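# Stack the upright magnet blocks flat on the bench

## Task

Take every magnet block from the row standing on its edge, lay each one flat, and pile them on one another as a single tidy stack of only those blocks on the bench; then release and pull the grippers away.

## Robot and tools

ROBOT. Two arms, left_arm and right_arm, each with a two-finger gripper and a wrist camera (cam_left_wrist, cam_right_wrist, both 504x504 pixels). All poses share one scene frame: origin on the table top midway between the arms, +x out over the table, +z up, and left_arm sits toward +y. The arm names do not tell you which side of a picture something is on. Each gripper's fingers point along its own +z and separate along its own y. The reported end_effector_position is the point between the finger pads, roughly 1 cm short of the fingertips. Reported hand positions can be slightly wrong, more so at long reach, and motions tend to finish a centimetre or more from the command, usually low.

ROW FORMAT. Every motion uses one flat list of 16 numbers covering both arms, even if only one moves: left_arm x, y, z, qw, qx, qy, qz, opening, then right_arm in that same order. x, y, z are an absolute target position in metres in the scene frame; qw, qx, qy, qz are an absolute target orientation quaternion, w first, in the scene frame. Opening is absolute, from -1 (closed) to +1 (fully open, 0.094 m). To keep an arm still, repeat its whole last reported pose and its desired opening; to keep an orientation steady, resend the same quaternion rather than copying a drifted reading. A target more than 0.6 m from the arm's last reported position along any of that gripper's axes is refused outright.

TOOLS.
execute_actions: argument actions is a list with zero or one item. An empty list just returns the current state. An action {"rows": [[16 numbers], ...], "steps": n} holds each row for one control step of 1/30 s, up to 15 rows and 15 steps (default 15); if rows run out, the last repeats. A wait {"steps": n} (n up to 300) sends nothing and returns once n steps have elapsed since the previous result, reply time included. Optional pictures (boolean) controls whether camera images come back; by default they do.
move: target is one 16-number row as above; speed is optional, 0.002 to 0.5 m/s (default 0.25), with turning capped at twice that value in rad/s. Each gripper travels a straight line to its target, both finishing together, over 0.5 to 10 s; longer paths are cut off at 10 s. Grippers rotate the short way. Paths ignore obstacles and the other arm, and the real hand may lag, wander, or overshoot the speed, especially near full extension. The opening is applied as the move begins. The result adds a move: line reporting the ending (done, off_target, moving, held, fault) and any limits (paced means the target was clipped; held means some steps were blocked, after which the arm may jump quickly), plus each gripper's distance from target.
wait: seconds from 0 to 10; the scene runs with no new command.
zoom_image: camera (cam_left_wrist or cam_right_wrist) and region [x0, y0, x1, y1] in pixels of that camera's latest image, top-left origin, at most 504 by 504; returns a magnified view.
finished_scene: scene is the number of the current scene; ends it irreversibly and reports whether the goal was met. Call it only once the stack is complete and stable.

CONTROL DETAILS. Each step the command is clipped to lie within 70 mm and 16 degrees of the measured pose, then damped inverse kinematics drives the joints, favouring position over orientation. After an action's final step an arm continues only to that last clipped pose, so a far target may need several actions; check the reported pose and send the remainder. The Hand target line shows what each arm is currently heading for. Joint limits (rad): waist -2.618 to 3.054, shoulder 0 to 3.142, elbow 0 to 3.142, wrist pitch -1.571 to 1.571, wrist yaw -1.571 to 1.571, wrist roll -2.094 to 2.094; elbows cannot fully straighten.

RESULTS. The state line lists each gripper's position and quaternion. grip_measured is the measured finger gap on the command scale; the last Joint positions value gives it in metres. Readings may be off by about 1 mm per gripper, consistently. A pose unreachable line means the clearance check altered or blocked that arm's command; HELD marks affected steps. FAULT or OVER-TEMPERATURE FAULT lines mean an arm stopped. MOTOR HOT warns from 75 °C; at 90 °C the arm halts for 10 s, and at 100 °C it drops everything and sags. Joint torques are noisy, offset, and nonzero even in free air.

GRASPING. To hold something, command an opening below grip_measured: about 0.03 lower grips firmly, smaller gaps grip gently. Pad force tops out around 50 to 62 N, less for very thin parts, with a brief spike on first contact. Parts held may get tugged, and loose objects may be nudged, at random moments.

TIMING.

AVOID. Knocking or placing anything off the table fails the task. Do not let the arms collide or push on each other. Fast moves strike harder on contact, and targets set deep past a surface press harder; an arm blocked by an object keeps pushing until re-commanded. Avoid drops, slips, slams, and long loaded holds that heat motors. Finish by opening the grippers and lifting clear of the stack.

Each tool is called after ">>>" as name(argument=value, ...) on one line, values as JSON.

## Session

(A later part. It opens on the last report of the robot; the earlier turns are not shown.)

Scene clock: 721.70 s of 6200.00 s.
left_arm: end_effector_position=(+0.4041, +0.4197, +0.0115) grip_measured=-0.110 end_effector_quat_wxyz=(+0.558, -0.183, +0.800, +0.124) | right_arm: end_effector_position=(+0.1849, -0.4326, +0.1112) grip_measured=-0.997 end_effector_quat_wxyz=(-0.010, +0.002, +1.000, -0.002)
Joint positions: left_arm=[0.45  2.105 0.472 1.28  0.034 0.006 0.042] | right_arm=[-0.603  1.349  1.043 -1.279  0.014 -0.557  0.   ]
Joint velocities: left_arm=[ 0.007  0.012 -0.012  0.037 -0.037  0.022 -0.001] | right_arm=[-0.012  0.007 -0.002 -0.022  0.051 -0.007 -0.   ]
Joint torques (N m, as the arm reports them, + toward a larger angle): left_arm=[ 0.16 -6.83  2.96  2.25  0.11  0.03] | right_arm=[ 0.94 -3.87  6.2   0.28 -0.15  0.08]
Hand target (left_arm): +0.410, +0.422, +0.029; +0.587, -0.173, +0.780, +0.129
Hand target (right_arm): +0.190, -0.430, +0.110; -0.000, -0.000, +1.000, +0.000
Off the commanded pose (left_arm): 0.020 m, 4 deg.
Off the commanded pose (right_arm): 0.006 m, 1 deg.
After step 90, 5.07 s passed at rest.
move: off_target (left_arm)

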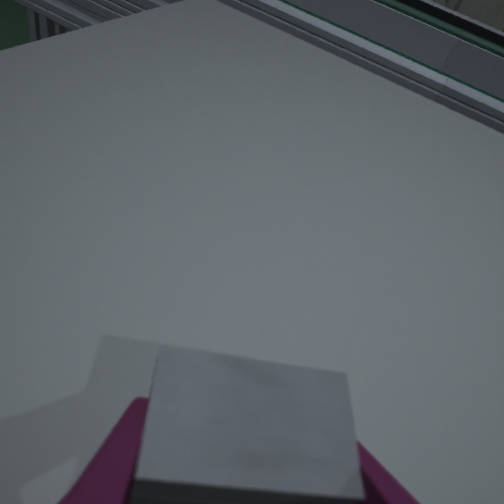

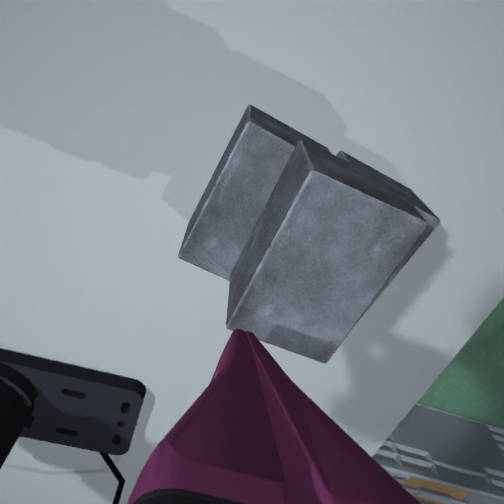

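>>> move(target=[0.410,0.422,0.024,0.5875,-0.1728,0.7797,0.1302,-0.14,0.19,-0.43,0.11,0,0,1,0,-1], speed=0.03)

Scene clock: 730.93 s of 6200.00 s.
left_arm: end_effector_position=(+0.4054, +0.4202, +0.0128) grip_measured=-0.110 end_effector_quat_wxyz=(+0.567, -0.180, +0.793, +0.126) | right_arm: end_effector_position=(+0.1848, -0.4326, +0.1112) grip_measured=-0.997 end_effector_quat_wxyz=(-0.010, +0.002, +1.000, -0.002)
Joint positions: left_arm=[0.45  2.128 0.472 1.326 0.035 0.007 0.042] | right_arm=[-0.603  1.349  1.043 -1.279  0.014 -0.557  0.   ]
Joint velocities: left_arm=[ 0.012  0.027 -0.007 -0.022 -0.007 -0.037  0.   ] | right_arm=[-0.002  0.002  0.002 -0.037  0.007 -0.051  0.001]
Joint torques (N m, as the arm reports them, + toward a larger angle): left_arm=[ 0.24 -6.58  3.18  2.11  0.09  0.  ] | right_arm=[ 0.93 -3.89  6.21  0.29 -0.13  0.06]
Hand target (left_arm): +0.410, +0.422, +0.024; +0.587, -0.173, +0.780, +0.130
Hand target (right_arm): +0.190, -0.430, +0.110; -0.000, -0.000, +1.000, +0.000
Off the commanded pose (left_arm): 0.012 m, 3 deg.
Off the commanded pose (right_arm): 0.006 m, 1 deg.
After step 90, 4.77 s passed at rest.
move: off_target (left_arm)

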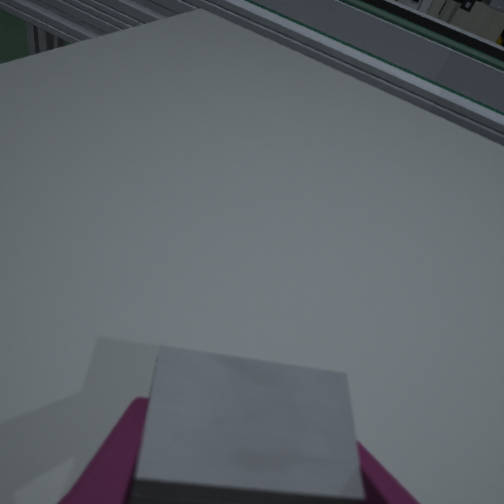

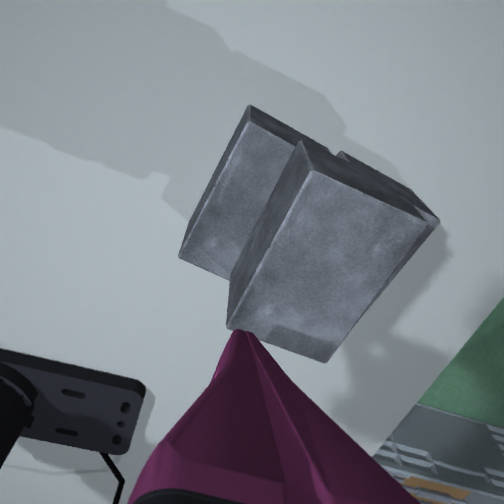

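>>> execute_actions(actions=[{"rows": [[0.4054,0.4202,0.022,0.567,-0.180,0.793,0.126,0.15,0.19,-0.43,0.11,0,0,1,0,-1]], "steps": 12}])

Scene clock: 733.97 s of 6200.00 s.
left_arm: end_effector_position=(+0.4043, +0.4195, +0.0120) grip_measured=+0.148 end_effector_quat_wxyz=(+0.559, -0.182, +0.800, +0.124) | right_arm: end_effector_position=(+0.1849, -0.4326, +0.1112) grip_measured=-0.997 end_effector_quat_wxyz=(-0.010, +0.002, +1.000, -0.002)
Joint positions: left_arm=[0.45  2.104 0.472 1.28  0.035 0.007 0.054] | right_arm=[-0.603  1.349  1.043 -1.279  0.014 -0.557  0.   ]
Joint velocities: left_arm=[-0.007  0.017 -0.002 -0.081 -0.007 -0.051 -0.   ] | right_arm=[ 0.007  0.012  0.002  0.037 -0.051 -0.007 -0.   ]
Joint torques (N m, as the arm reports them, + toward a larger angle): left_arm=[-0.13 -9.    2.45  1.64 -0.01 -0.04] | right_arm=[ 0.91 -3.82  6.21  0.29 -0.14  0.07]
Hand target (left_arm): +0.406, +0.420, +0.022; +0.567, -0.180, +0.794, +0.126
Hand target (right_arm): +0.190, -0.430, +0.110; -0.000, -0.000, +1.000, +0.000
Off the commanded pose (left_arm): 0.010 m, 1 deg.
Off the commanded pose (right_arm): 0.006 m, 1 deg.
Steps of this call (steps 1 to 79: nothing new was sent; steps 80 to 91: all 12 steps of this action). Readings (end_effector_position):
80: left_arm (+0.4053, +0.4200, +0.0127) | right_arm (+0.1849, -0.4326, +0.1112)
81: left_arm (+0.4052, +0.4200, +0.0132) | right_arm (+0.1849, -0.4326, +0.1112)
83: left_arm (+0.4054, +0.4200, +0.0146) | right_arm (+0.1849, -0.4326, +0.1112)
87: left_arm (+0.4050, +0.4198, +0.0140) | right_arm (+0.1849, -0.4326, +0.1112)
91: the state above

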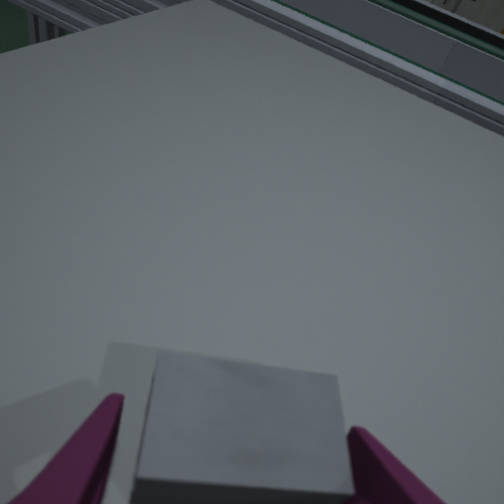

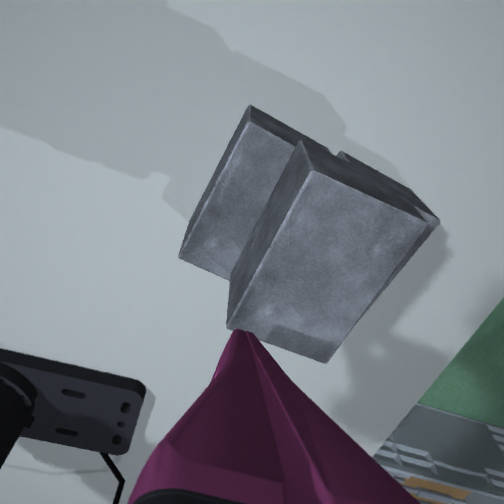

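>>> move(target=[0.355,0.396,0.075,0.567,-0.180,0.793,0.126,0.15,0.19,-0.43,0.11,0,0,1,0,-1], speed=0.15)

Scene clock: 740.47 s of 6200.00 s.
left_arm: end_effector_position=(+0.3565, +0.3947, +0.0688) grip_measured=+0.148 end_effector_quat_wxyz=(+0.559, -0.182, +0.799, +0.124) | right_arm: end_effector_position=(+0.1849, -0.4326, +0.1112) grip_measured=-0.997 end_effector_quat_wxyz=(-0.010, +0.002, +1.000, -0.002)
Joint positions: left_arm=[0.45  1.633 0.267 1.014 0.035 0.007 0.054] | right_arm=[-0.603  1.349  1.043 -1.279  0.014 -0.557  0.   ]
Joint velocities: left_arm=[ 0.002  0.027  0.007  0.037  0.051 -0.007 -0.   ] | right_arm=[-0.002 -0.017 -0.002 -0.007  0.066 -0.051 -0.001]
Joint torques (N m, as the arm reports them, + toward a larger angle): left_arm=[ 0.7  -6.17  4.01  1.65  0.09  0.01] | right_arm=[ 0.9  -3.88  6.28  0.3  -0.16  0.06]
Hand target (left_arm): +0.356, +0.396, +0.077; +0.568, -0.180, +0.793, +0.126
Hand target (right_arm): +0.190, -0.430, +0.110; -0.000, -0.000, +1.000, +0.000
Off the commanded pose (left_arm): 0.007 m, 1 deg.
Off the commanded pose (right_arm): 0.006 m, 1 deg.
After step 90, 2.23 s passed at rest.
move: done

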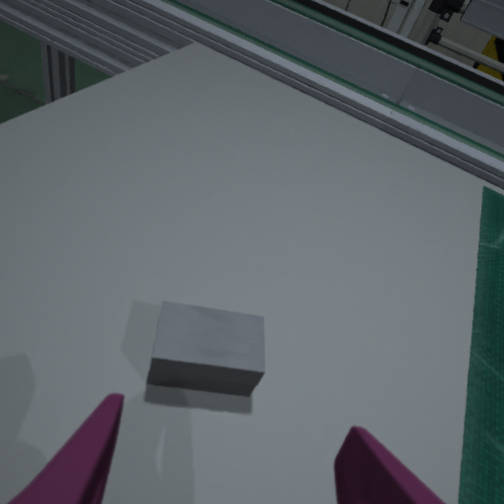

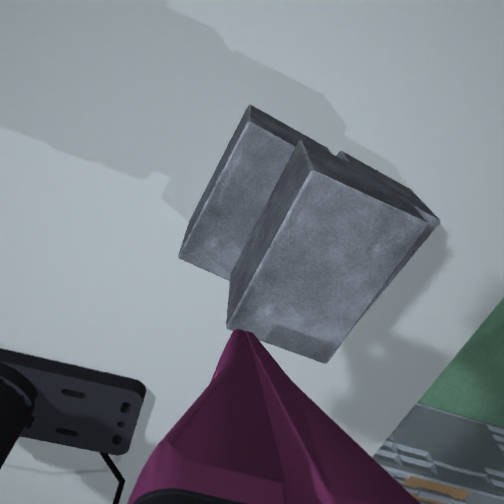

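>>> zoom_image(camera="cam_left_wrist", region=[110,270,310,430])

Region (110, 270, 310, 430) of cam_left_wrist's 504x504 image, scaled by 2.520, with more detail than that image has; it fills the top 403 rows of this view, and the rest is white.

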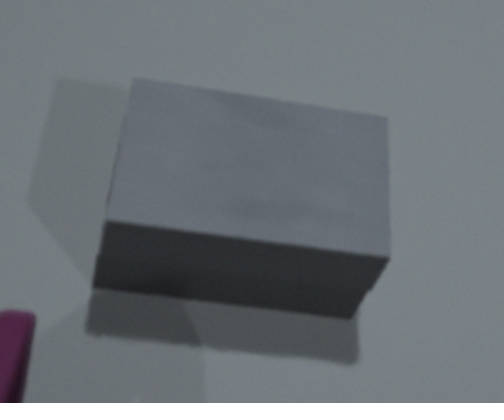

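>>> move(target=[0.27,0.36,0.17,0,-0.2164,0.9763,0,0.15,0.19,-0.43,0.11,0,0,1,0,-1], speed=0.3)

Scene clock: 752.57 s of 6200.00 s.
left_arm: end_effector_position=(+0.2648, +0.3553, +0.1664) grip_measured=+0.148 end_effector_quat_wxyz=(-0.008, -0.218, +0.976, +0.001) | right_arm: end_effector_position=(+0.1849, -0.4326, +0.1112) grip_measured=-0.997 end_effector_quat_wxyz=(-0.010, +0.002, +1.000, -0.002)
Joint positions: left_arm=[ 0.45   1.619  1.508 -1.475 -0.006  0.039  0.054] | right_arm=[-0.603  1.349  1.043 -1.279  0.014 -0.557  0.   ]
Joint velocities: left_arm=[ 0.007  0.007 -0.002 -0.066 -0.022  0.022  0.   ] | right_arm=[-0.007  0.002  0.002  0.051 -0.007  0.022  0.001]
Joint torques (N m, as the arm reports them, + toward a larger angle): left_arm=[-0.18 -5.3   8.55  0.1  -0.1   0.01] | right_arm=[ 0.91 -3.89  6.24  0.27 -0.17  0.11]
Hand target (left_arm): +0.267, +0.358, +0.173; -0.002, -0.215, +0.977, +0.009
Hand target (right_arm): +0.190, -0.430, +0.110; -0.000, -0.000, +1.000, +0.000
Off the commanded pose (left_arm): 0.008 m, 1 deg.
Off the commanded pose (right_arm): 0.006 m, 1 deg.
After step 90, 6.37 s passed at rest.
move: done

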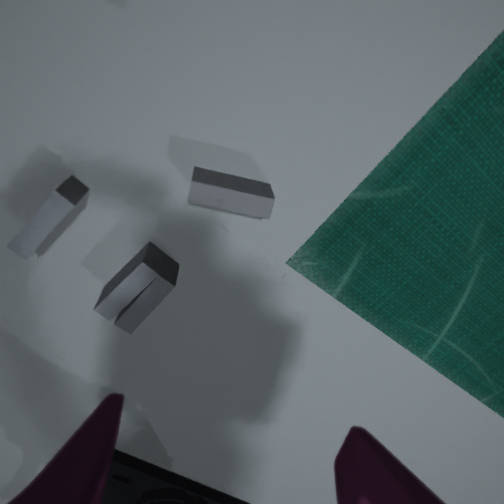

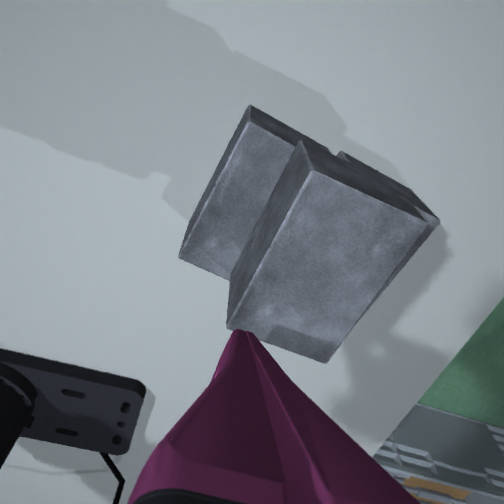

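>>> zoom_image(camera="cam_left_wrist", region=[0,120,300,360])

Region (0, 120, 300, 360) of cam_left_wrist's 504x504 image, scaled by 1.680, with more detail than that image has; it fills the top 403 rows of this view, and the rest is white.

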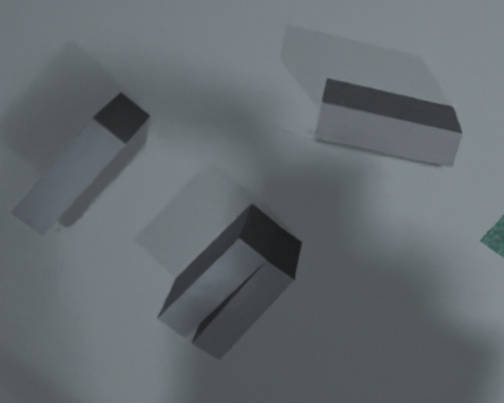

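>>> move(target=[0.200,0.358,0.10,-0.116,0.730,0.661,0.128,0.25,0.19,-0.43,0.11,0,0,1,0,-1], speed=0.4)

Scene clock: 874.67 s of 6200.00 s.
left_arm: end_effector_position=(+0.1992, +0.3559, +0.0972) grip_measured=+0.248 end_effector_quat_wxyz=(-0.123, +0.733, +0.659, +0.116) | right_arm: end_effector_position=(+0.1849, -0.4326, +0.1112) grip_measured=-0.997 end_effector_quat_wxyz=(-0.010, +0.002, +1.000, -0.002)
Joint positions: left_arm=[ 0.345  1.239  0.866 -1.063 -0.311  2.072  0.059] | right_arm=[-0.603  1.349  1.043 -1.279  0.014 -0.557  0.   ]
Joint velocities: left_arm=[ 0.002  0.002 -0.007 -0.007  0.037 -0.007 -0.001] | right_arm=[ 0.012  0.002 -0.012 -0.037 -0.022 -0.007  0.001]
Joint torques (N m, as the arm reports them, + toward a larger angle): left_arm=[ 0.94 -4.52  5.74  0.59 -0.12  0.02] | right_arm=[ 0.89 -3.84  6.28  0.29 -0.17  0.08]
Hand target (left_arm): +0.200, +0.358, +0.101; -0.115, +0.729, +0.662, +0.130
Hand target (right_arm): +0.190, -0.430, +0.110; -0.000, -0.000, +1.000, +0.000
Off the commanded pose (left_arm): 0.004 m, 2 deg.
Off the commanded pose (right_arm): 0.006 m, 1 deg.
After step 90, 115.73 s passed at rest.
move: done

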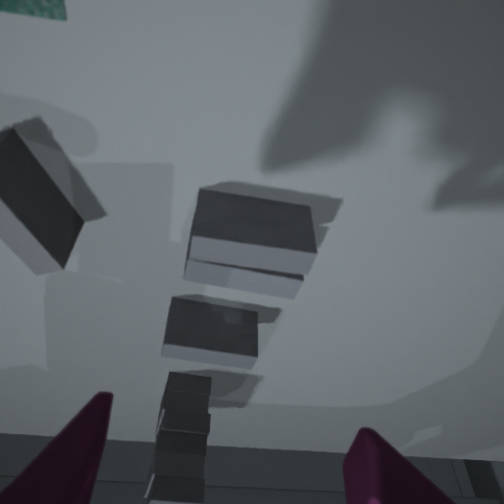

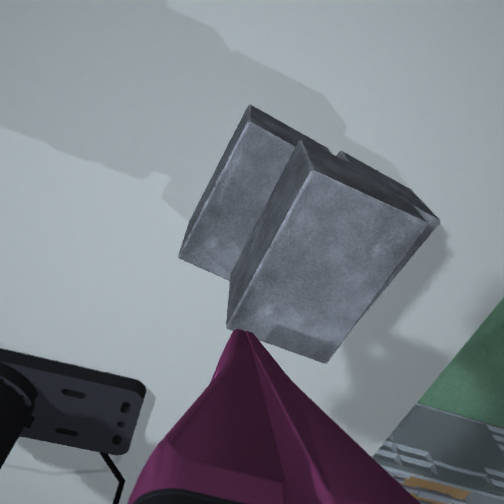

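>>> move(target=[0.200,0.359,0.017,-0.116,0.730,0.661,0.128,0.25,0.19,-0.43,0.11,0,0,1,0,-1], speed=0.1)

Scene clock: 883.17 s of 6200.00 s.
left_arm: end_effector_position=(+0.2005, +0.3564, +0.0190) grip_measured=+0.248 end_effector_quat_wxyz=(-0.118, +0.732, +0.658, +0.129) | right_arm: end_effector_position=(+0.1849, -0.4326, +0.1112) grip_measured=-0.997 end_effector_quat_wxyz=(-0.010, +0.002, +1.000, -0.002)
Joint positions: left_arm=[ 0.345  1.325  0.593 -0.673 -0.311  2.078  0.059] | right_arm=[-0.603  1.349  1.043 -1.279  0.014 -0.557  0.   ]
Joint velocities: left_arm=[-0.017 -0.017  0.007  0.022 -0.066 -0.022  0.001] | right_arm=[ 0.007 -0.017 -0.002  0.007  0.037 -0.037 -0.001]
Joint torques (N m, as the arm reports them, + toward a larger angle): left_arm=[ 1.2  -1.79  5.49  0.6  -0.1   0.  ] | right_arm=[ 0.85 -3.84  6.21  0.28 -0.13  0.06]
Hand target (left_arm): +0.200, +0.359, +0.017; -0.117, +0.729, +0.662, +0.128
Hand target (right_arm): +0.190, -0.430, +0.110; -0.000, -0.000, +1.000, +0.000
Off the commanded pose (left_arm): 0.003 m, 0 deg.
Off the commanded pose (right_arm): 0.006 m, 1 deg.
joint sent to its limit (left arm) — the command would take joint 6 (wrist roll) past its upper limit, so that joint was sent only as far as its limit.
After step 90, 4.07 s passed at rest.
move: done

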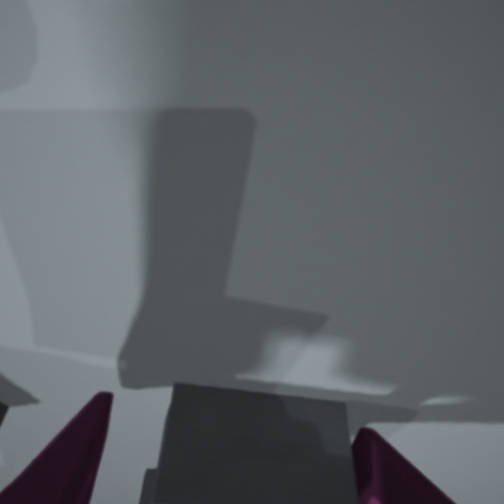

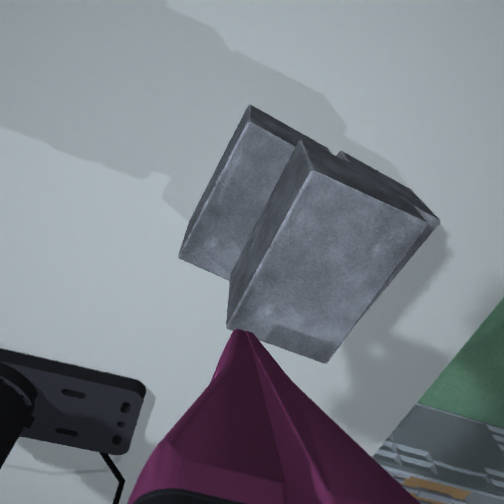

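>>> move(target=[0.193,0.3745,0.018,-0.116,0.730,0.661,0.128,0.25,0.19,-0.43,0.11,0,0,1,0,-1], speed=0.05)

Scene clock: 924.33 s of 6200.00 s.
left_arm: end_effector_position=(+0.1919, +0.3686, +0.0175) grip_measured=+0.248 end_effector_quat_wxyz=(-0.132, +0.714, +0.676, +0.125) | right_arm: end_effector_position=(+0.1849, -0.4326, +0.1112) grip_measured=-0.997 end_effector_quat_wxyz=(-0.010, +0.002, +1.000, -0.002)
Joint positions: left_arm=[ 0.397  1.339  0.593 -0.667 -0.331  2.079  0.059] | right_arm=[-0.603  1.349  1.043 -1.279  0.014 -0.557  0.   ]
Joint velocities: left_arm=[-0.012  0.007 -0.002  0.051 -0.007  0.007  0.   ] | right_arm=[-0.027 -0.012 -0.002 -0.11  -0.037  0.007  0.001]
Joint torques (N m, as the arm reports them, + toward a larger angle): left_arm=[ 0.99 -1.99  6.06  0.62 -0.23  0.01] | right_arm=[ 0.85 -3.88  6.21  0.29 -0.15  0.07]
Hand target (left_arm): +0.193, +0.374, +0.018; -0.136, +0.710, +0.678, +0.130
Hand target (right_arm): +0.190, -0.430, +0.110; -0.000, -0.000, +1.000, +0.000
Off the commanded pose (left_arm): 0.006 m, 3 deg.
Off the commanded pose (right_arm): 0.006 m, 1 deg.
joint sent to its limit (left arm) — the command would take joint 6 (wrist roll) past its upper limit, so that joint was sent only as far as its limit.
After step 90, 37.40 s passed at rest.
move: off_target (left_arm)

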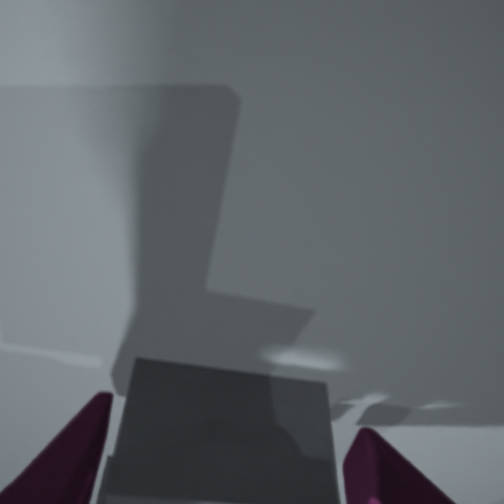

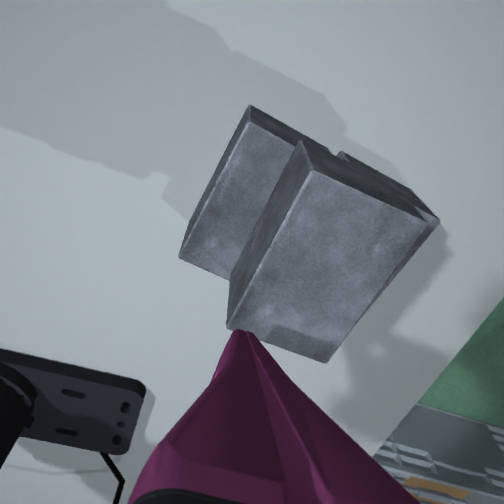

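>>> execute_actions(actions=[{"rows": [[0.193,0.3745,0.018,-0.136,0.710,0.678,0.130,-0.14,0.19,-0.43,0.11,0,0,1,0,-1]], "steps": 15}])

Scene clock: 936.60 s of 6200.00 s.
left_arm: end_effector_position=(+0.1925, +0.3696, +0.0178) grip_measured=-0.110 end_effector_quat_wxyz=(-0.132, +0.713, +0.676, +0.128) | right_arm: end_effector_position=(+0.1849, -0.4326, +0.1112) grip_measured=-0.997 end_effector_quat_wxyz=(-0.010, +0.002, +1.000, -0.002)
Joint positions: left_arm=[ 0.398  1.339  0.593 -0.662 -0.333  2.079  0.042] | right_arm=[-0.603  1.349  1.043 -1.279  0.014 -0.557  0.   ]
Joint velocities: left_arm=[-0.012  0.012  0.012  0.037  0.037  0.022 -0.   ] | right_arm=[-0.017 -0.017 -0.007 -0.081  0.037 -0.066 -0.001]
Joint torques (N m, as the arm reports them, + toward a larger angle): left_arm=[ 0.98 -1.95  6.08  0.59 -0.26  0.  ] | right_arm=[ 0.86 -3.84  6.29  0.3  -0.13  0.07]
Hand target (left_arm): +0.193, +0.374, +0.018; -0.137, +0.710, +0.679, +0.130
Hand target (right_arm): +0.190, -0.430, +0.110; -0.000, -0.000, +1.000, +0.000
Off the commanded pose (left_arm): 0.005 m, 1 deg.
Off the commanded pose (right_arm): 0.006 m, 1 deg.
joint sent to its limit (left arm) — the command would take joint 6 (wrist roll) past its upper limit, so that joint was sent only as far as its limit.
Steps of this call (steps 1 to 90: nothing new was sent; then 8.77 s passed at rest; steps 91 to 105: all 15 steps of this action). Readings (end_effector_position):
91: left_arm (+0.1920, +0.3689, +0.0176) | right_arm (+0.1849, -0.4326, +0.1112)
92: left_arm (+0.1926, +0.3693, +0.0178) | right_arm (+0.1849, -0.4326, +0.1112)
94: left_arm (+0.1925, +0.3696, +0.0178) | right_arm (+0.1849, -0.4326, +0.1112)
98: left_arm (+0.1925, +0.3696, +0.0178) | right_arm (+0.1849, -0.4326, +0.1112)
105: the state above

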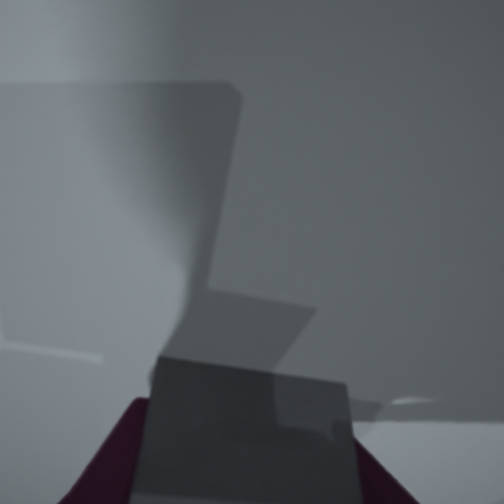

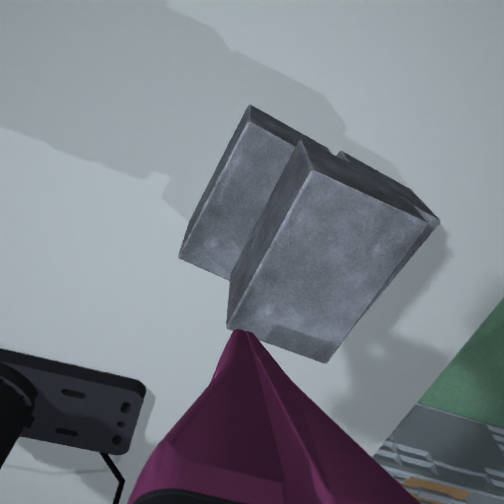

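>>> move(target=[0.193,0.3745,0.085,-0.136,0.710,0.678,0.130,-0.14,0.19,-0.43,0.11,0,0,1,0,-1], speed=0.12)

Scene clock: 941.93 s of 6200.00 s.
left_arm: end_effector_position=(+0.1891, +0.3681, +0.0707) grip_measured=-0.110 end_effector_quat_wxyz=(-0.138, +0.717, +0.675, +0.109) | right_arm: end_effector_position=(+0.1849, -0.4326, +0.1112) grip_measured=-0.997 end_effector_quat_wxyz=(-0.010, +0.002, +1.000, -0.002)
Joint positions: left_arm=[ 0.398  1.269  0.775 -0.954 -0.333  2.079  0.042] | right_arm=[-0.603  1.349  1.043 -1.279  0.014 -0.557  0.   ]
Joint velocities: left_arm=[ 0.007  0.017  0.012 -0.037  0.007 -0.037 -0.   ] | right_arm=[ 0.002 -0.007 -0.012  0.007 -0.022 -0.066 -0.001]
Joint torques (N m, as the arm reports them, + toward a larger angle): left_arm=[ 0.96 -4.84  8.76  0.3  -0.23  0.01] | right_arm=[ 0.95 -3.9   6.17  0.29 -0.15  0.07]
Hand target (left_arm): +0.193, +0.374, +0.085; -0.137, +0.710, +0.679, +0.130
Hand target (right_arm): +0.190, -0.430, +0.110; -0.000, -0.000, +1.000, +0.000
Off the commanded pose (left_arm): 0.016 m, 3 deg.
Off the commanded pose (right_arm): 0.006 m, 1 deg.
joint sent to its limit (left arm) — the command would take joint 6 (wrist roll) past its upper limit, so that joint was sent only as far as its limit.
After step 90, 1.13 s passed at rest.
move: off_target (left_arm)

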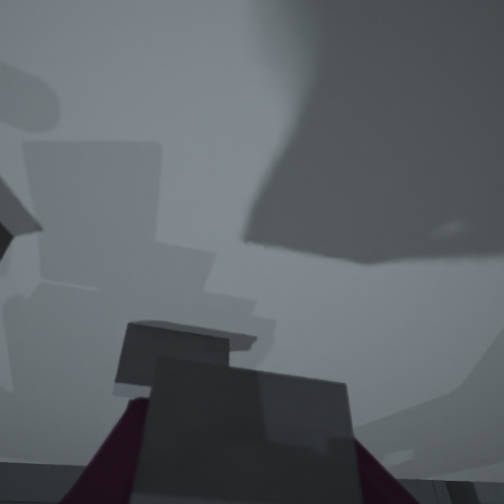

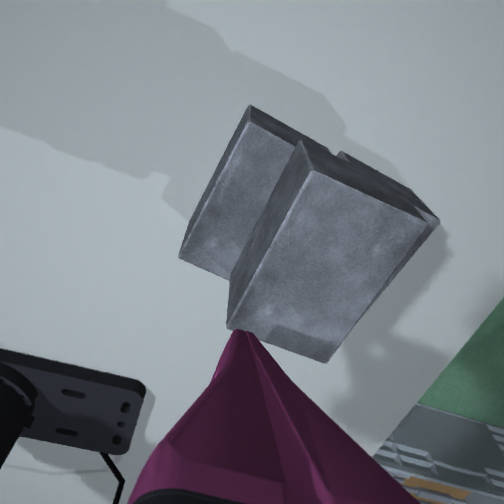

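>>> move(target=[0.412,0.423,0.090,0.5807,-0.1739,0.7848,0.1287,-0.14,0.19,-0.43,0.11,0,0,1,0,-1], speed=0.35)

Scene clock: 966.23 s of 6200.00 s.
left_arm: end_effector_position=(+0.4043, +0.4230, +0.0634) grip_measured=-0.110 end_effector_quat_wxyz=(+0.546, -0.187, +0.809, +0.112) | right_arm: end_effector_position=(+0.1849, -0.4326, +0.1112) grip_measured=-0.997 end_effector_quat_wxyz=(-0.010, +0.002, +1.000, -0.002)
Joint positions: left_arm=[0.467 1.793 0.505 0.899 0.061 0.    0.042] | right_arm=[-0.603  1.349  1.043 -1.279  0.014 -0.557  0.   ]
Joint velocities: left_arm=[-0.007  0.022 -0.007  0.037 -0.066 -0.022 -0.   ] | right_arm=[ 0.002  0.002  0.017 -0.007 -0.022 -0.007 -0.001]
Joint torques (N m, as the arm reports them, + toward a larger angle): left_arm=[-1.08 -6.14  5.23  2.29 -0.1  -0.04] | right_arm=[ 0.87 -3.88  6.26  0.28 -0.13  0.07]
Hand target (left_arm): +0.414, +0.424, +0.085; +0.580, -0.180, +0.785, +0.121
Hand target (right_arm): +0.190, -0.430, +0.110; -0.000, -0.000, +1.000, +0.000
Off the commanded pose (left_arm): 0.028 m, 5 deg.
Off the commanded pose (right_arm): 0.006 m, 1 deg.
After step 90, 17.00 s passed at rest.
move: off_target (left_arm)

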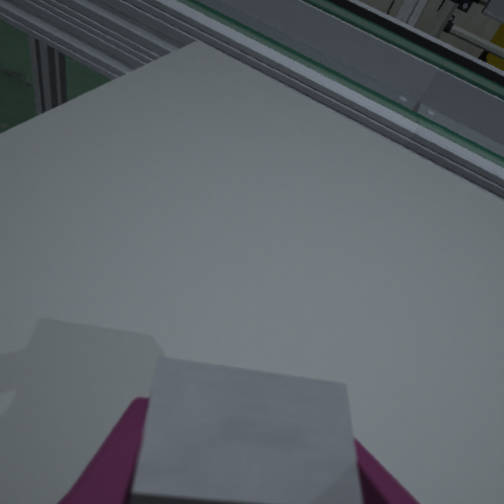

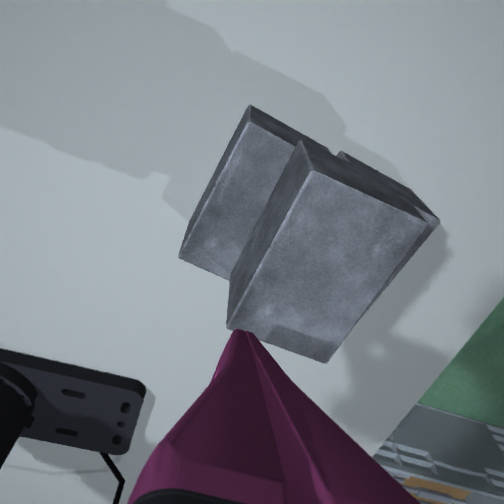

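>>> move(target=[0.413,0.419,0.062,0.5807,-0.1739,0.7848,0.1287,-0.14,0.19,-0.43,0.11,0,0,1,0,-1], speed=0.06)

Scene clock: 975.30 s of 6200.00 s.
left_arm: end_effector_position=(+0.4053, +0.4185, +0.0426) grip_measured=-0.110 end_effector_quat_wxyz=(+0.550, -0.185, +0.806, +0.117) | right_arm: end_effector_position=(+0.1849, -0.4326, +0.1112) grip_measured=-0.997 end_effector_quat_wxyz=(-0.010, +0.002, +1.000, -0.002)
Joint positions: left_arm=[ 0.448  1.906  0.481  1.048  0.04  -0.     0.042] | right_arm=[-0.603  1.349  1.043 -1.279  0.014 -0.557  0.   ]
Joint velocities: left_arm=[-0.012 -0.012 -0.007 -0.037  0.037  0.022 -0.001] | right_arm=[-0.002 -0.012  0.007 -0.022 -0.022  0.022  0.001]
Joint torques (N m, as the arm reports them, + toward a larger angle): left_arm=[-1.19 -6.45  4.02  2.32 -0.11  0.04] | right_arm=[ 0.94 -3.86  6.19  0.29 -0.16  0.09]
Hand target (left_arm): +0.413, +0.419, +0.061; +0.580, -0.174, +0.785, +0.128
Hand target (right_arm): +0.190, -0.430, +0.110; -0.000, -0.000, +1.000, +0.000
Off the commanded pose (left_arm): 0.021 m, 5 deg.
Off the commanded pose (right_arm): 0.006 m, 1 deg.
After step 90, 4.73 s passed at rest.
move: off_target (left_arm)

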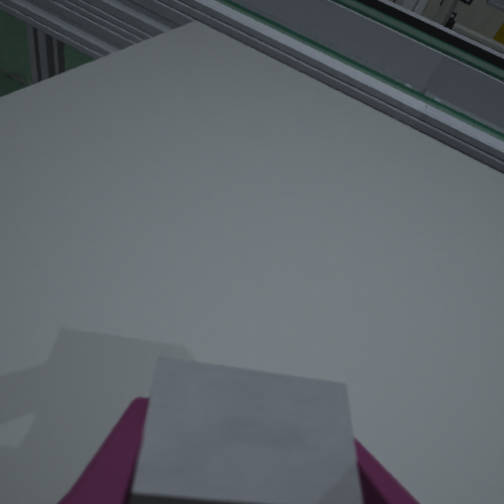

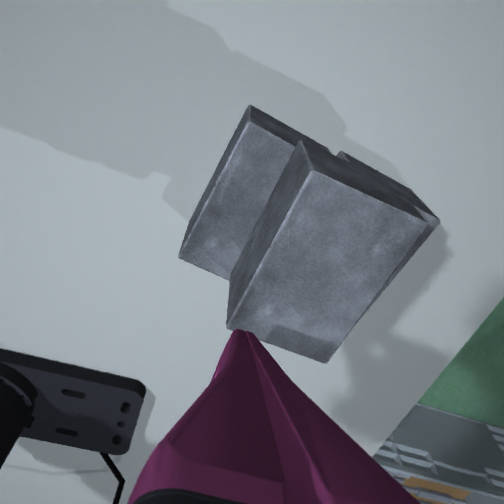

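>>> move(target=[0.4155,0.4215,0.053,0.5807,-0.1739,0.7848,0.1287,-0.14,0.19,-0.43,0.11,0,0,1,0,-1], speed=0.03)

Scene clock: 984.30 s of 6200.00 s.
left_arm: end_effector_position=(+0.4062, +0.4190, +0.0344) grip_measured=-0.110 end_effector_quat_wxyz=(+0.552, -0.185, +0.805, +0.117) | right_arm: end_effector_position=(+0.1849, -0.4326, +0.1112) grip_measured=-0.997 end_effector_quat_wxyz=(-0.010, +0.002, +1.000, -0.002)
Joint positions: left_arm=[ 0.448  1.957  0.481  1.104  0.04  -0.     0.042] | right_arm=[-0.603  1.349  1.043 -1.279  0.014 -0.557  0.   ]
Joint velocities: left_arm=[ 0.002 -0.022 -0.012 -0.007 -0.037  0.007  0.001] | right_arm=[ 0.012  0.007  0.017 -0.037  0.081 -0.125 -0.001]
Joint torques (N m, as the arm reports them, + toward a larger angle): left_arm=[-0.73 -6.51  4.8   2.2  -0.06  0.05] | right_arm=[ 0.89 -3.83  6.25  0.31 -0.15  0.07]
Hand target (left_arm): +0.415, +0.421, +0.053; +0.580, -0.174, +0.785, +0.128
Hand target (right_arm): +0.190, -0.430, +0.110; -0.000, -0.000, +1.000, +0.000
Off the commanded pose (left_arm): 0.021 m, 4 deg.
Off the commanded pose (right_arm): 0.006 m, 1 deg.
After step 90, 4.43 s passed at rest.
move: off_target (left_arm)

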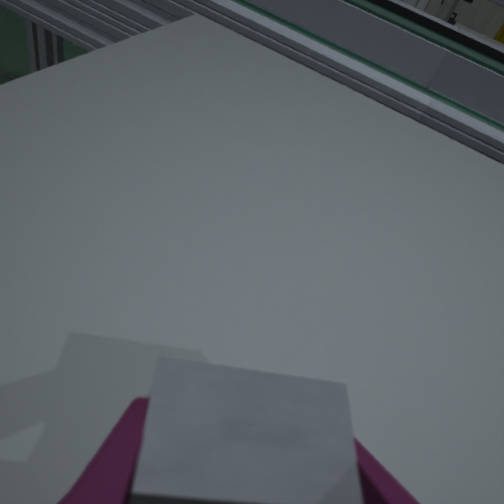

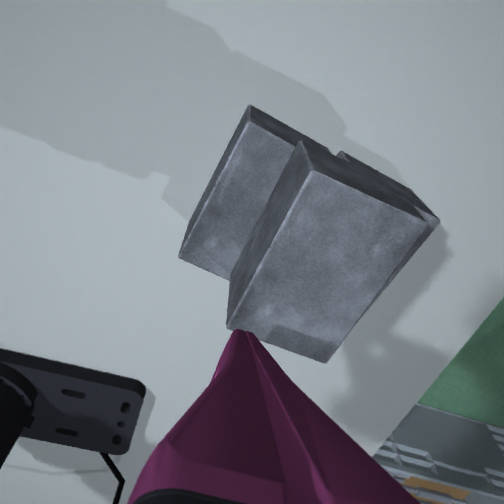

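>>> move(target=[0.4165,0.4225,0.049,0.5807,-0.1739,0.7848,0.1287,-0.14,0.19,-0.43,0.11,0,0,1,0,-1], speed=0.02)

Scene clock: 989.73 s of 6200.00 s.
left_arm: end_effector_position=(+0.4073, +0.4196, +0.0339) grip_measured=-0.110 end_effector_quat_wxyz=(+0.557, -0.183, +0.801, +0.119) | right_arm: end_effector_position=(+0.1849, -0.4326, +0.1112) grip_measured=-0.997 end_effector_quat_wxyz=(-0.010, +0.002, +1.000, -0.002)
Joint positions: left_arm=[0.448 1.977 0.481 1.138 0.04  0.    0.042] | right_arm=[-0.603  1.349  1.043 -1.279  0.014 -0.557  0.   ]
Joint velocities: left_arm=[ 0.007 -0.022  0.007 -0.022 -0.051 -0.051  0.   ] | right_arm=[-0.002 -0.002 -0.007 -0.051  0.022 -0.022 -0.001]
Joint torques (N m, as the arm reports them, + toward a larger angle): left_arm=[-0.59 -6.24  5.06  2.06 -0.04  0.03] | right_arm=[ 0.91 -3.83  6.25  0.28 -0.16  0.09]
Hand target (left_arm): +0.416, +0.422, +0.049; +0.580, -0.174, +0.785, +0.128
Hand target (right_arm): +0.190, -0.430, +0.110; -0.000, -0.000, +1.000, +0.000
Off the commanded pose (left_arm): 0.018 m, 4 deg.
Off the commanded pose (right_arm): 0.006 m, 1 deg.
After step 90, 0.30 s passed at rest.
move: off_target (left_arm)

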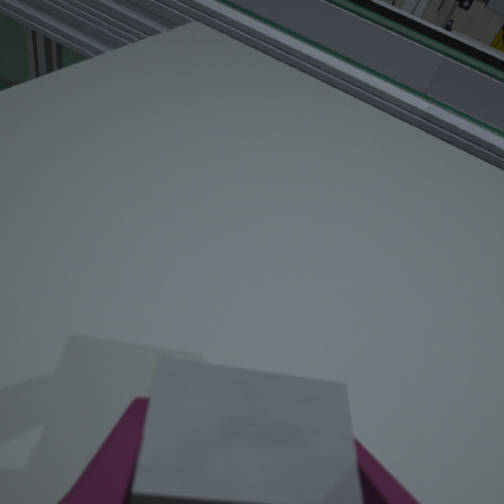

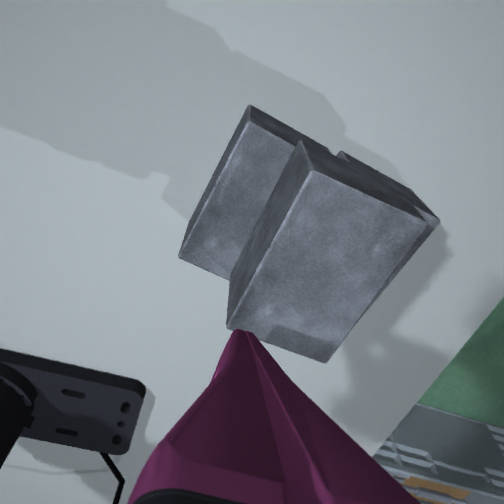

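>>> execute_actions(actions=[{"rows": [[0.4165,0.4225,0.052,0.5807,-0.1739,0.7848,0.1287,0.15,0.19,-0.43,0.11,0,0,1,0,-1]], "steps": 10}], pictures=false)

>>> move(target=[0.355,0.396,0.10,0.567,-0.180,0.793,0.126,0.15,0.19,-0.43,0.11,0,0,1,0,-1], speed=0.15)

Scene clock: 994.27 s of 6200.00 s.
left_arm: end_effector_position=(+0.4074, +0.4196, +0.0341) grip_measured=+0.148 end_effector_quat_wxyz=(+0.557, -0.183, +0.801, +0.119) | right_arm: end_effector_position=(+0.1849, -0.4326, +0.1112) grip_measured=-0.997 end_effector_quat_wxyz=(-0.010, +0.002, +1.000, -0.002)
Joint positions: left_arm=[0.448 1.977 0.481 1.139 0.04  0.002 0.054] | right_arm=[-0.603  1.349  1.043 -1.279  0.014 -0.557  0.   ]
Joint velocities: left_arm=[-0.007 -0.002 -0.007  0.037  0.007  0.007 -0.   ] | right_arm=[-0.032 -0.012  0.002  0.037 -0.037 -0.037 -0.001]
Joint torques (N m, as the arm reports them, + toward a larger angle): left_arm=[-0.55 -7.45  5.07  1.94 -0.05  0.06] | right_arm=[ 0.88 -3.89  6.17  0.29 -0.16  0.07]
Hand target (left_arm): +0.416, +0.422, +0.052; +0.581, -0.174, +0.785, +0.128
Hand target (right_arm): +0.190, -0.430, +0.110; -0.000, -0.000, +1.000, +0.000
Off the commanded pose (left_arm): 0.020 m, 4 deg.
Off the commanded pose (right_arm): 0.006 m, 1 deg.
Steps of this call (steps 1 to 90: nothing new was sent; then 1.20 s passed at rest; steps 91 to 100: all 10 steps of this action). Readings (end_effector_position):
91: left_arm (+0.4074, +0.4196, +0.0340) | right_arm (+0.1849, -0.4326, +0.1112)
92: left_arm (+0.4074, +0.4196, +0.0341) | right_arm (+0.1849, -0.4326, +0.1112)
94: left_arm (+0.4074, +0.4196, +0.0341) | right_arm (+0.1849, -0.4326, +0.1112)
98: left_arm (+0.4074, +0.4196, +0.0341) | right_arm (+0.1849, -0.4326, +0.1112)
100: the state above

Scene clock: 995.83 s of 6200.00 s.
left_arm: end_effector_position=(+0.3562, +0.3931, +0.0928) grip_measured=+0.148 end_effector_quat_wxyz=(+0.558, -0.182, +0.800, +0.120) | right_arm: end_effector_position=(+0.1849, -0.4326, +0.1112) grip_measured=-0.997 end_effector_quat_wxyz=(-0.010, +0.002, +1.000, -0.002)
Joint positions: left_arm=[0.448 1.47  0.301 0.813 0.04  0.002 0.054] | right_arm=[-0.603  1.349  1.043 -1.279  0.014 -0.557  0.   ]
Joint velocities: left_arm=[ 0.002  0.012 -0.007 -0.022  0.022 -0.037 -0.001] | right_arm=[ 0.012  0.012 -0.012 -0.007 -0.051 -0.066  0.001]
Joint torques (N m, as the arm reports them, + toward a larger angle): left_arm=[ 0.85 -5.49  5.14  1.64  0.04  0.07] | right_arm=[ 0.87 -3.87  6.26  0.28 -0.15  0.08]
Hand target (left_arm): +0.355, +0.396, +0.102; +0.567, -0.180, +0.794, +0.126
Hand target (right_arm): +0.190, -0.430, +0.110; -0.000, -0.000, +1.000, +0.000
Off the commanded pose (left_arm): 0.008 m, 2 deg.
Off the commanded pose (right_arm): 0.006 m, 1 deg.
move: done

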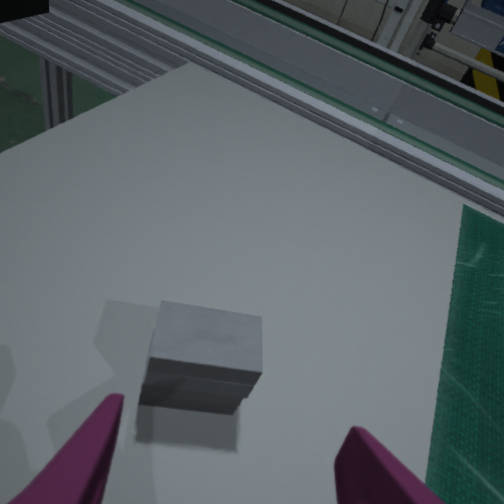

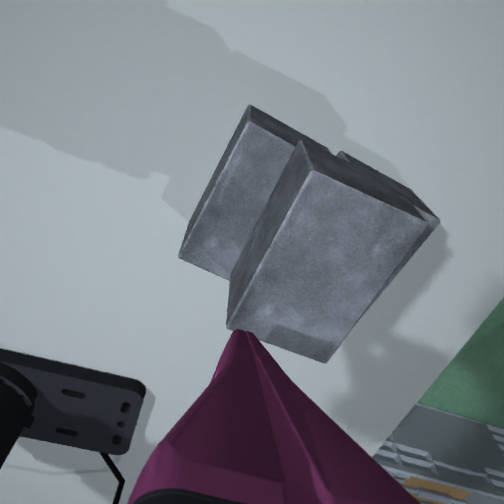

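>>> zoom_image(camera="cam_left_wrist", region=[110,280,310,440])

Region (110, 280, 310, 440) of cam_left_wrist's 504x504 image, scaled by 2.520, with more detail than that image has; it fills the top 403 rows of this view, and the rest is white.

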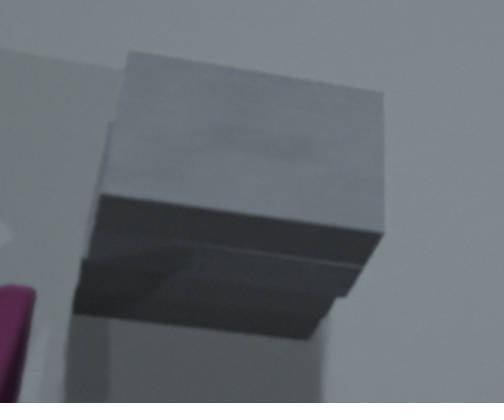

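>>> move(target=[0.201,0.414,0.085,0.1285,-0.661,0.730,0.116,0.25,0.19,-0.43,0.11,0,0,1,0,-1], speed=0.35)

Scene clock: 1086.33 s of 6200.00 s.
left_arm: end_effector_position=(+0.1963, +0.4068, +0.0815) grip_measured=+0.248 end_effector_quat_wxyz=(+0.127, -0.653, +0.737, +0.121) | right_arm: end_effector_position=(+0.1849, -0.4326, +0.1112) grip_measured=-0.997 end_effector_quat_wxyz=(-0.010, +0.002, +1.000, -0.002)
Joint positions: left_arm=[ 0.575  1.298  0.835 -0.879 -0.269 -0.815  0.059] | right_arm=[-0.603  1.349  1.043 -1.279  0.014 -0.557  0.   ]
Joint velocities: left_arm=[ 0.007  0.002  0.002 -0.037 -0.066  0.037  0.   ] | right_arm=[-0.007 -0.002 -0.002 -0.051  0.022 -0.022  0.   ]
Joint torques (N m, as the arm reports them, + toward a larger angle): left_arm=[ 0.95 -2.35  8.98  0.5  -0.18 -0.06] | right_arm=[ 0.91 -3.81  6.2   0.28 -0.16  0.08]
Hand target (left_arm): +0.198, +0.412, +0.088; +0.132, -0.660, +0.730, +0.122
Hand target (right_arm): +0.190, -0.430, +0.110; -0.000, -0.000, +1.000, +0.000
Off the commanded pose (left_arm): 0.009 m, 1 deg.
Off the commanded pose (right_arm): 0.006 m, 1 deg.
After step 90, 84.97 s passed at rest.
move: done

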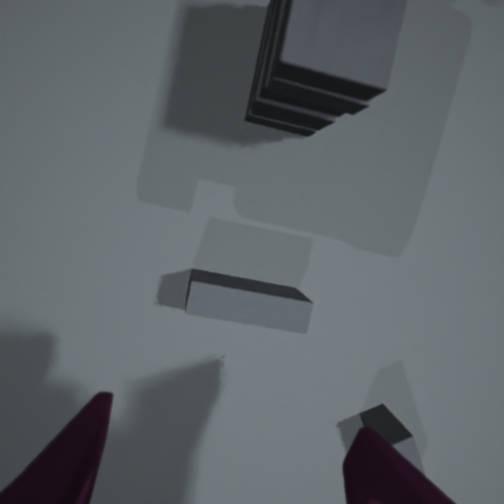

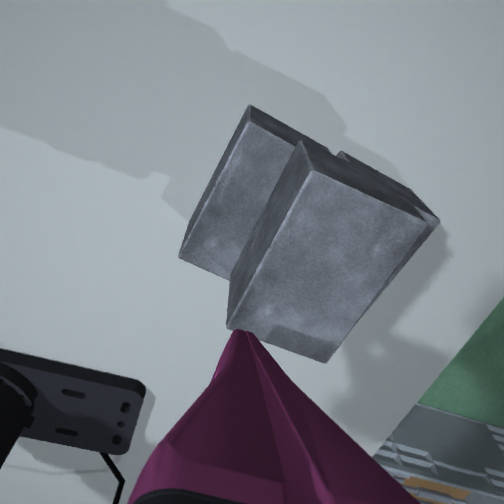

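>>> move(target=[0.207,0.427,0.042,0.1285,-0.661,0.730,0.116,0.25,0.19,-0.43,0.11,0,0,1,0,-1], speed=0.1)

Scene clock: 1097.30 s of 6200.00 s.
left_arm: end_effector_position=(+0.2063, +0.4219, +0.0421) grip_measured=+0.248 end_effector_quat_wxyz=(+0.122, -0.659, +0.733, +0.114) | right_arm: end_effector_position=(+0.1849, -0.4326, +0.1112) grip_measured=-0.997 end_effector_quat_wxyz=(-0.010, +0.002, +1.000, -0.002)
Joint positions: left_arm=[ 0.614  1.429  0.776 -0.69  -0.248 -0.792  0.059] | right_arm=[-0.603  1.349  1.043 -1.279  0.014 -0.557  0.   ]
Joint velocities: left_arm=[-0.012  0.007  0.002  0.066  0.066 -0.022 -0.   ] | right_arm=[ 0.012  0.002 -0.012 -0.022 -0.022 -0.022  0.   ]
Joint torques (N m, as the arm reports them, + toward a larger angle): left_arm=[ 0.97 -3.42  5.87  0.8  -0.14  0.04] | right_arm=[ 0.95 -3.89  6.22  0.31 -0.17  0.08]
Hand target (left_arm): +0.207, +0.427, +0.042; +0.128, -0.661, +0.730, +0.116
Hand target (right_arm): +0.190, -0.430, +0.110; -0.000, -0.000, +1.000, +0.000
Off the commanded pose (left_arm): 0.005 m, 1 deg.
Off the commanded pose (right_arm): 0.006 m, 1 deg.
After step 90, 6.93 s passed at rest.
move: done

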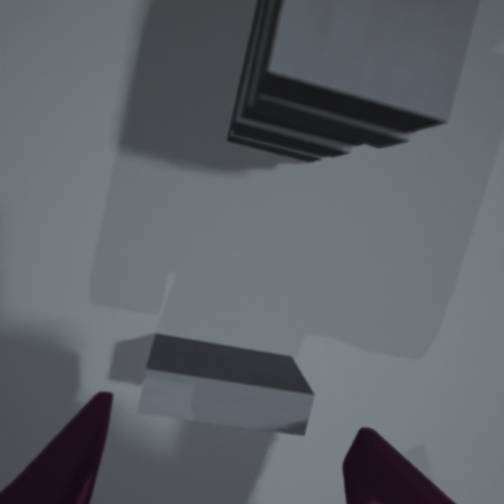

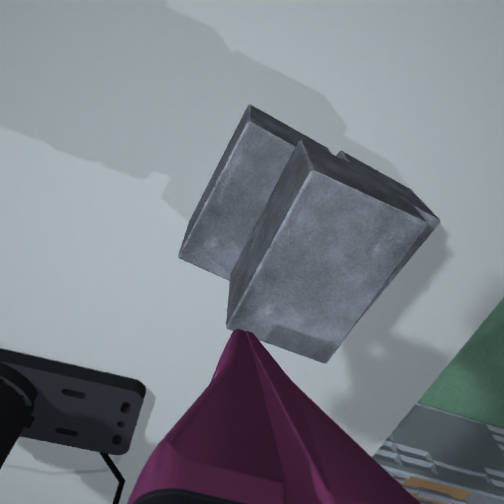

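>>> move(target=[0.205,0.427,0.016,0.1285,-0.661,0.730,0.116,0.25,0.19,-0.43,0.11,0,0,1,0,-1], speed=0.07)

Scene clock: 1105.53 s of 6200.00 s.
left_arm: end_effector_position=(+0.2047, +0.4220, +0.0165) grip_measured=+0.248 end_effector_quat_wxyz=(+0.123, -0.659, +0.733, +0.114) | right_arm: end_effector_position=(+0.1849, -0.4326, +0.1112) grip_measured=-0.997 end_effector_quat_wxyz=(-0.010, +0.002, +1.000, -0.002)
Joint positions: left_arm=[ 0.619  1.475  0.702 -0.566 -0.246 -0.787  0.059] | right_arm=[-0.603  1.349  1.043 -1.279  0.014 -0.557  0.   ]
Joint velocities: left_arm=[-0.007 -0.007 -0.002 -0.037  0.007 -0.037 -0.001] | right_arm=[ 0.002  0.002 -0.007  0.037  0.037  0.037  0.001]
Joint torques (N m, as the arm reports them, + toward a larger angle): left_arm=[ 0.92 -3.41  5.46  0.8  -0.15  0.  ] | right_arm=[ 0.93 -3.86  6.22  0.27 -0.14  0.07]
Hand target (left_arm): +0.205, +0.427, +0.016; +0.128, -0.661, +0.730, +0.116
Hand target (right_arm): +0.190, -0.430, +0.110; -0.000, -0.000, +1.000, +0.000
Off the commanded pose (left_arm): 0.005 m, 1 deg.
Off the commanded pose (right_arm): 0.006 m, 1 deg.
After step 90, 4.23 s passed at rest.
move: done

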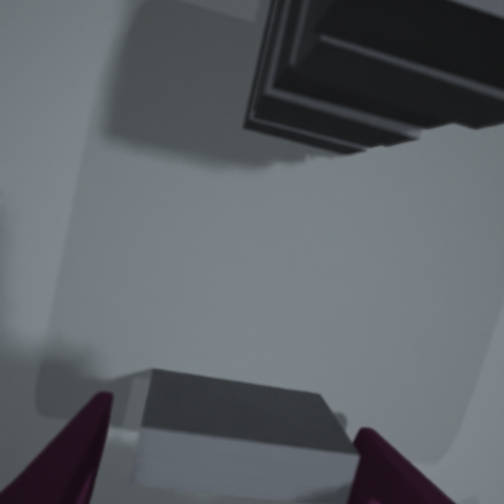

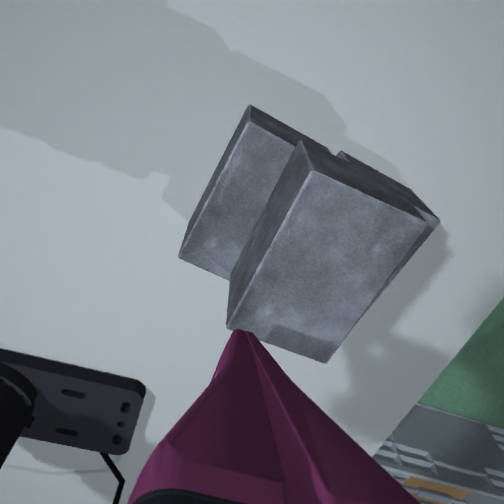

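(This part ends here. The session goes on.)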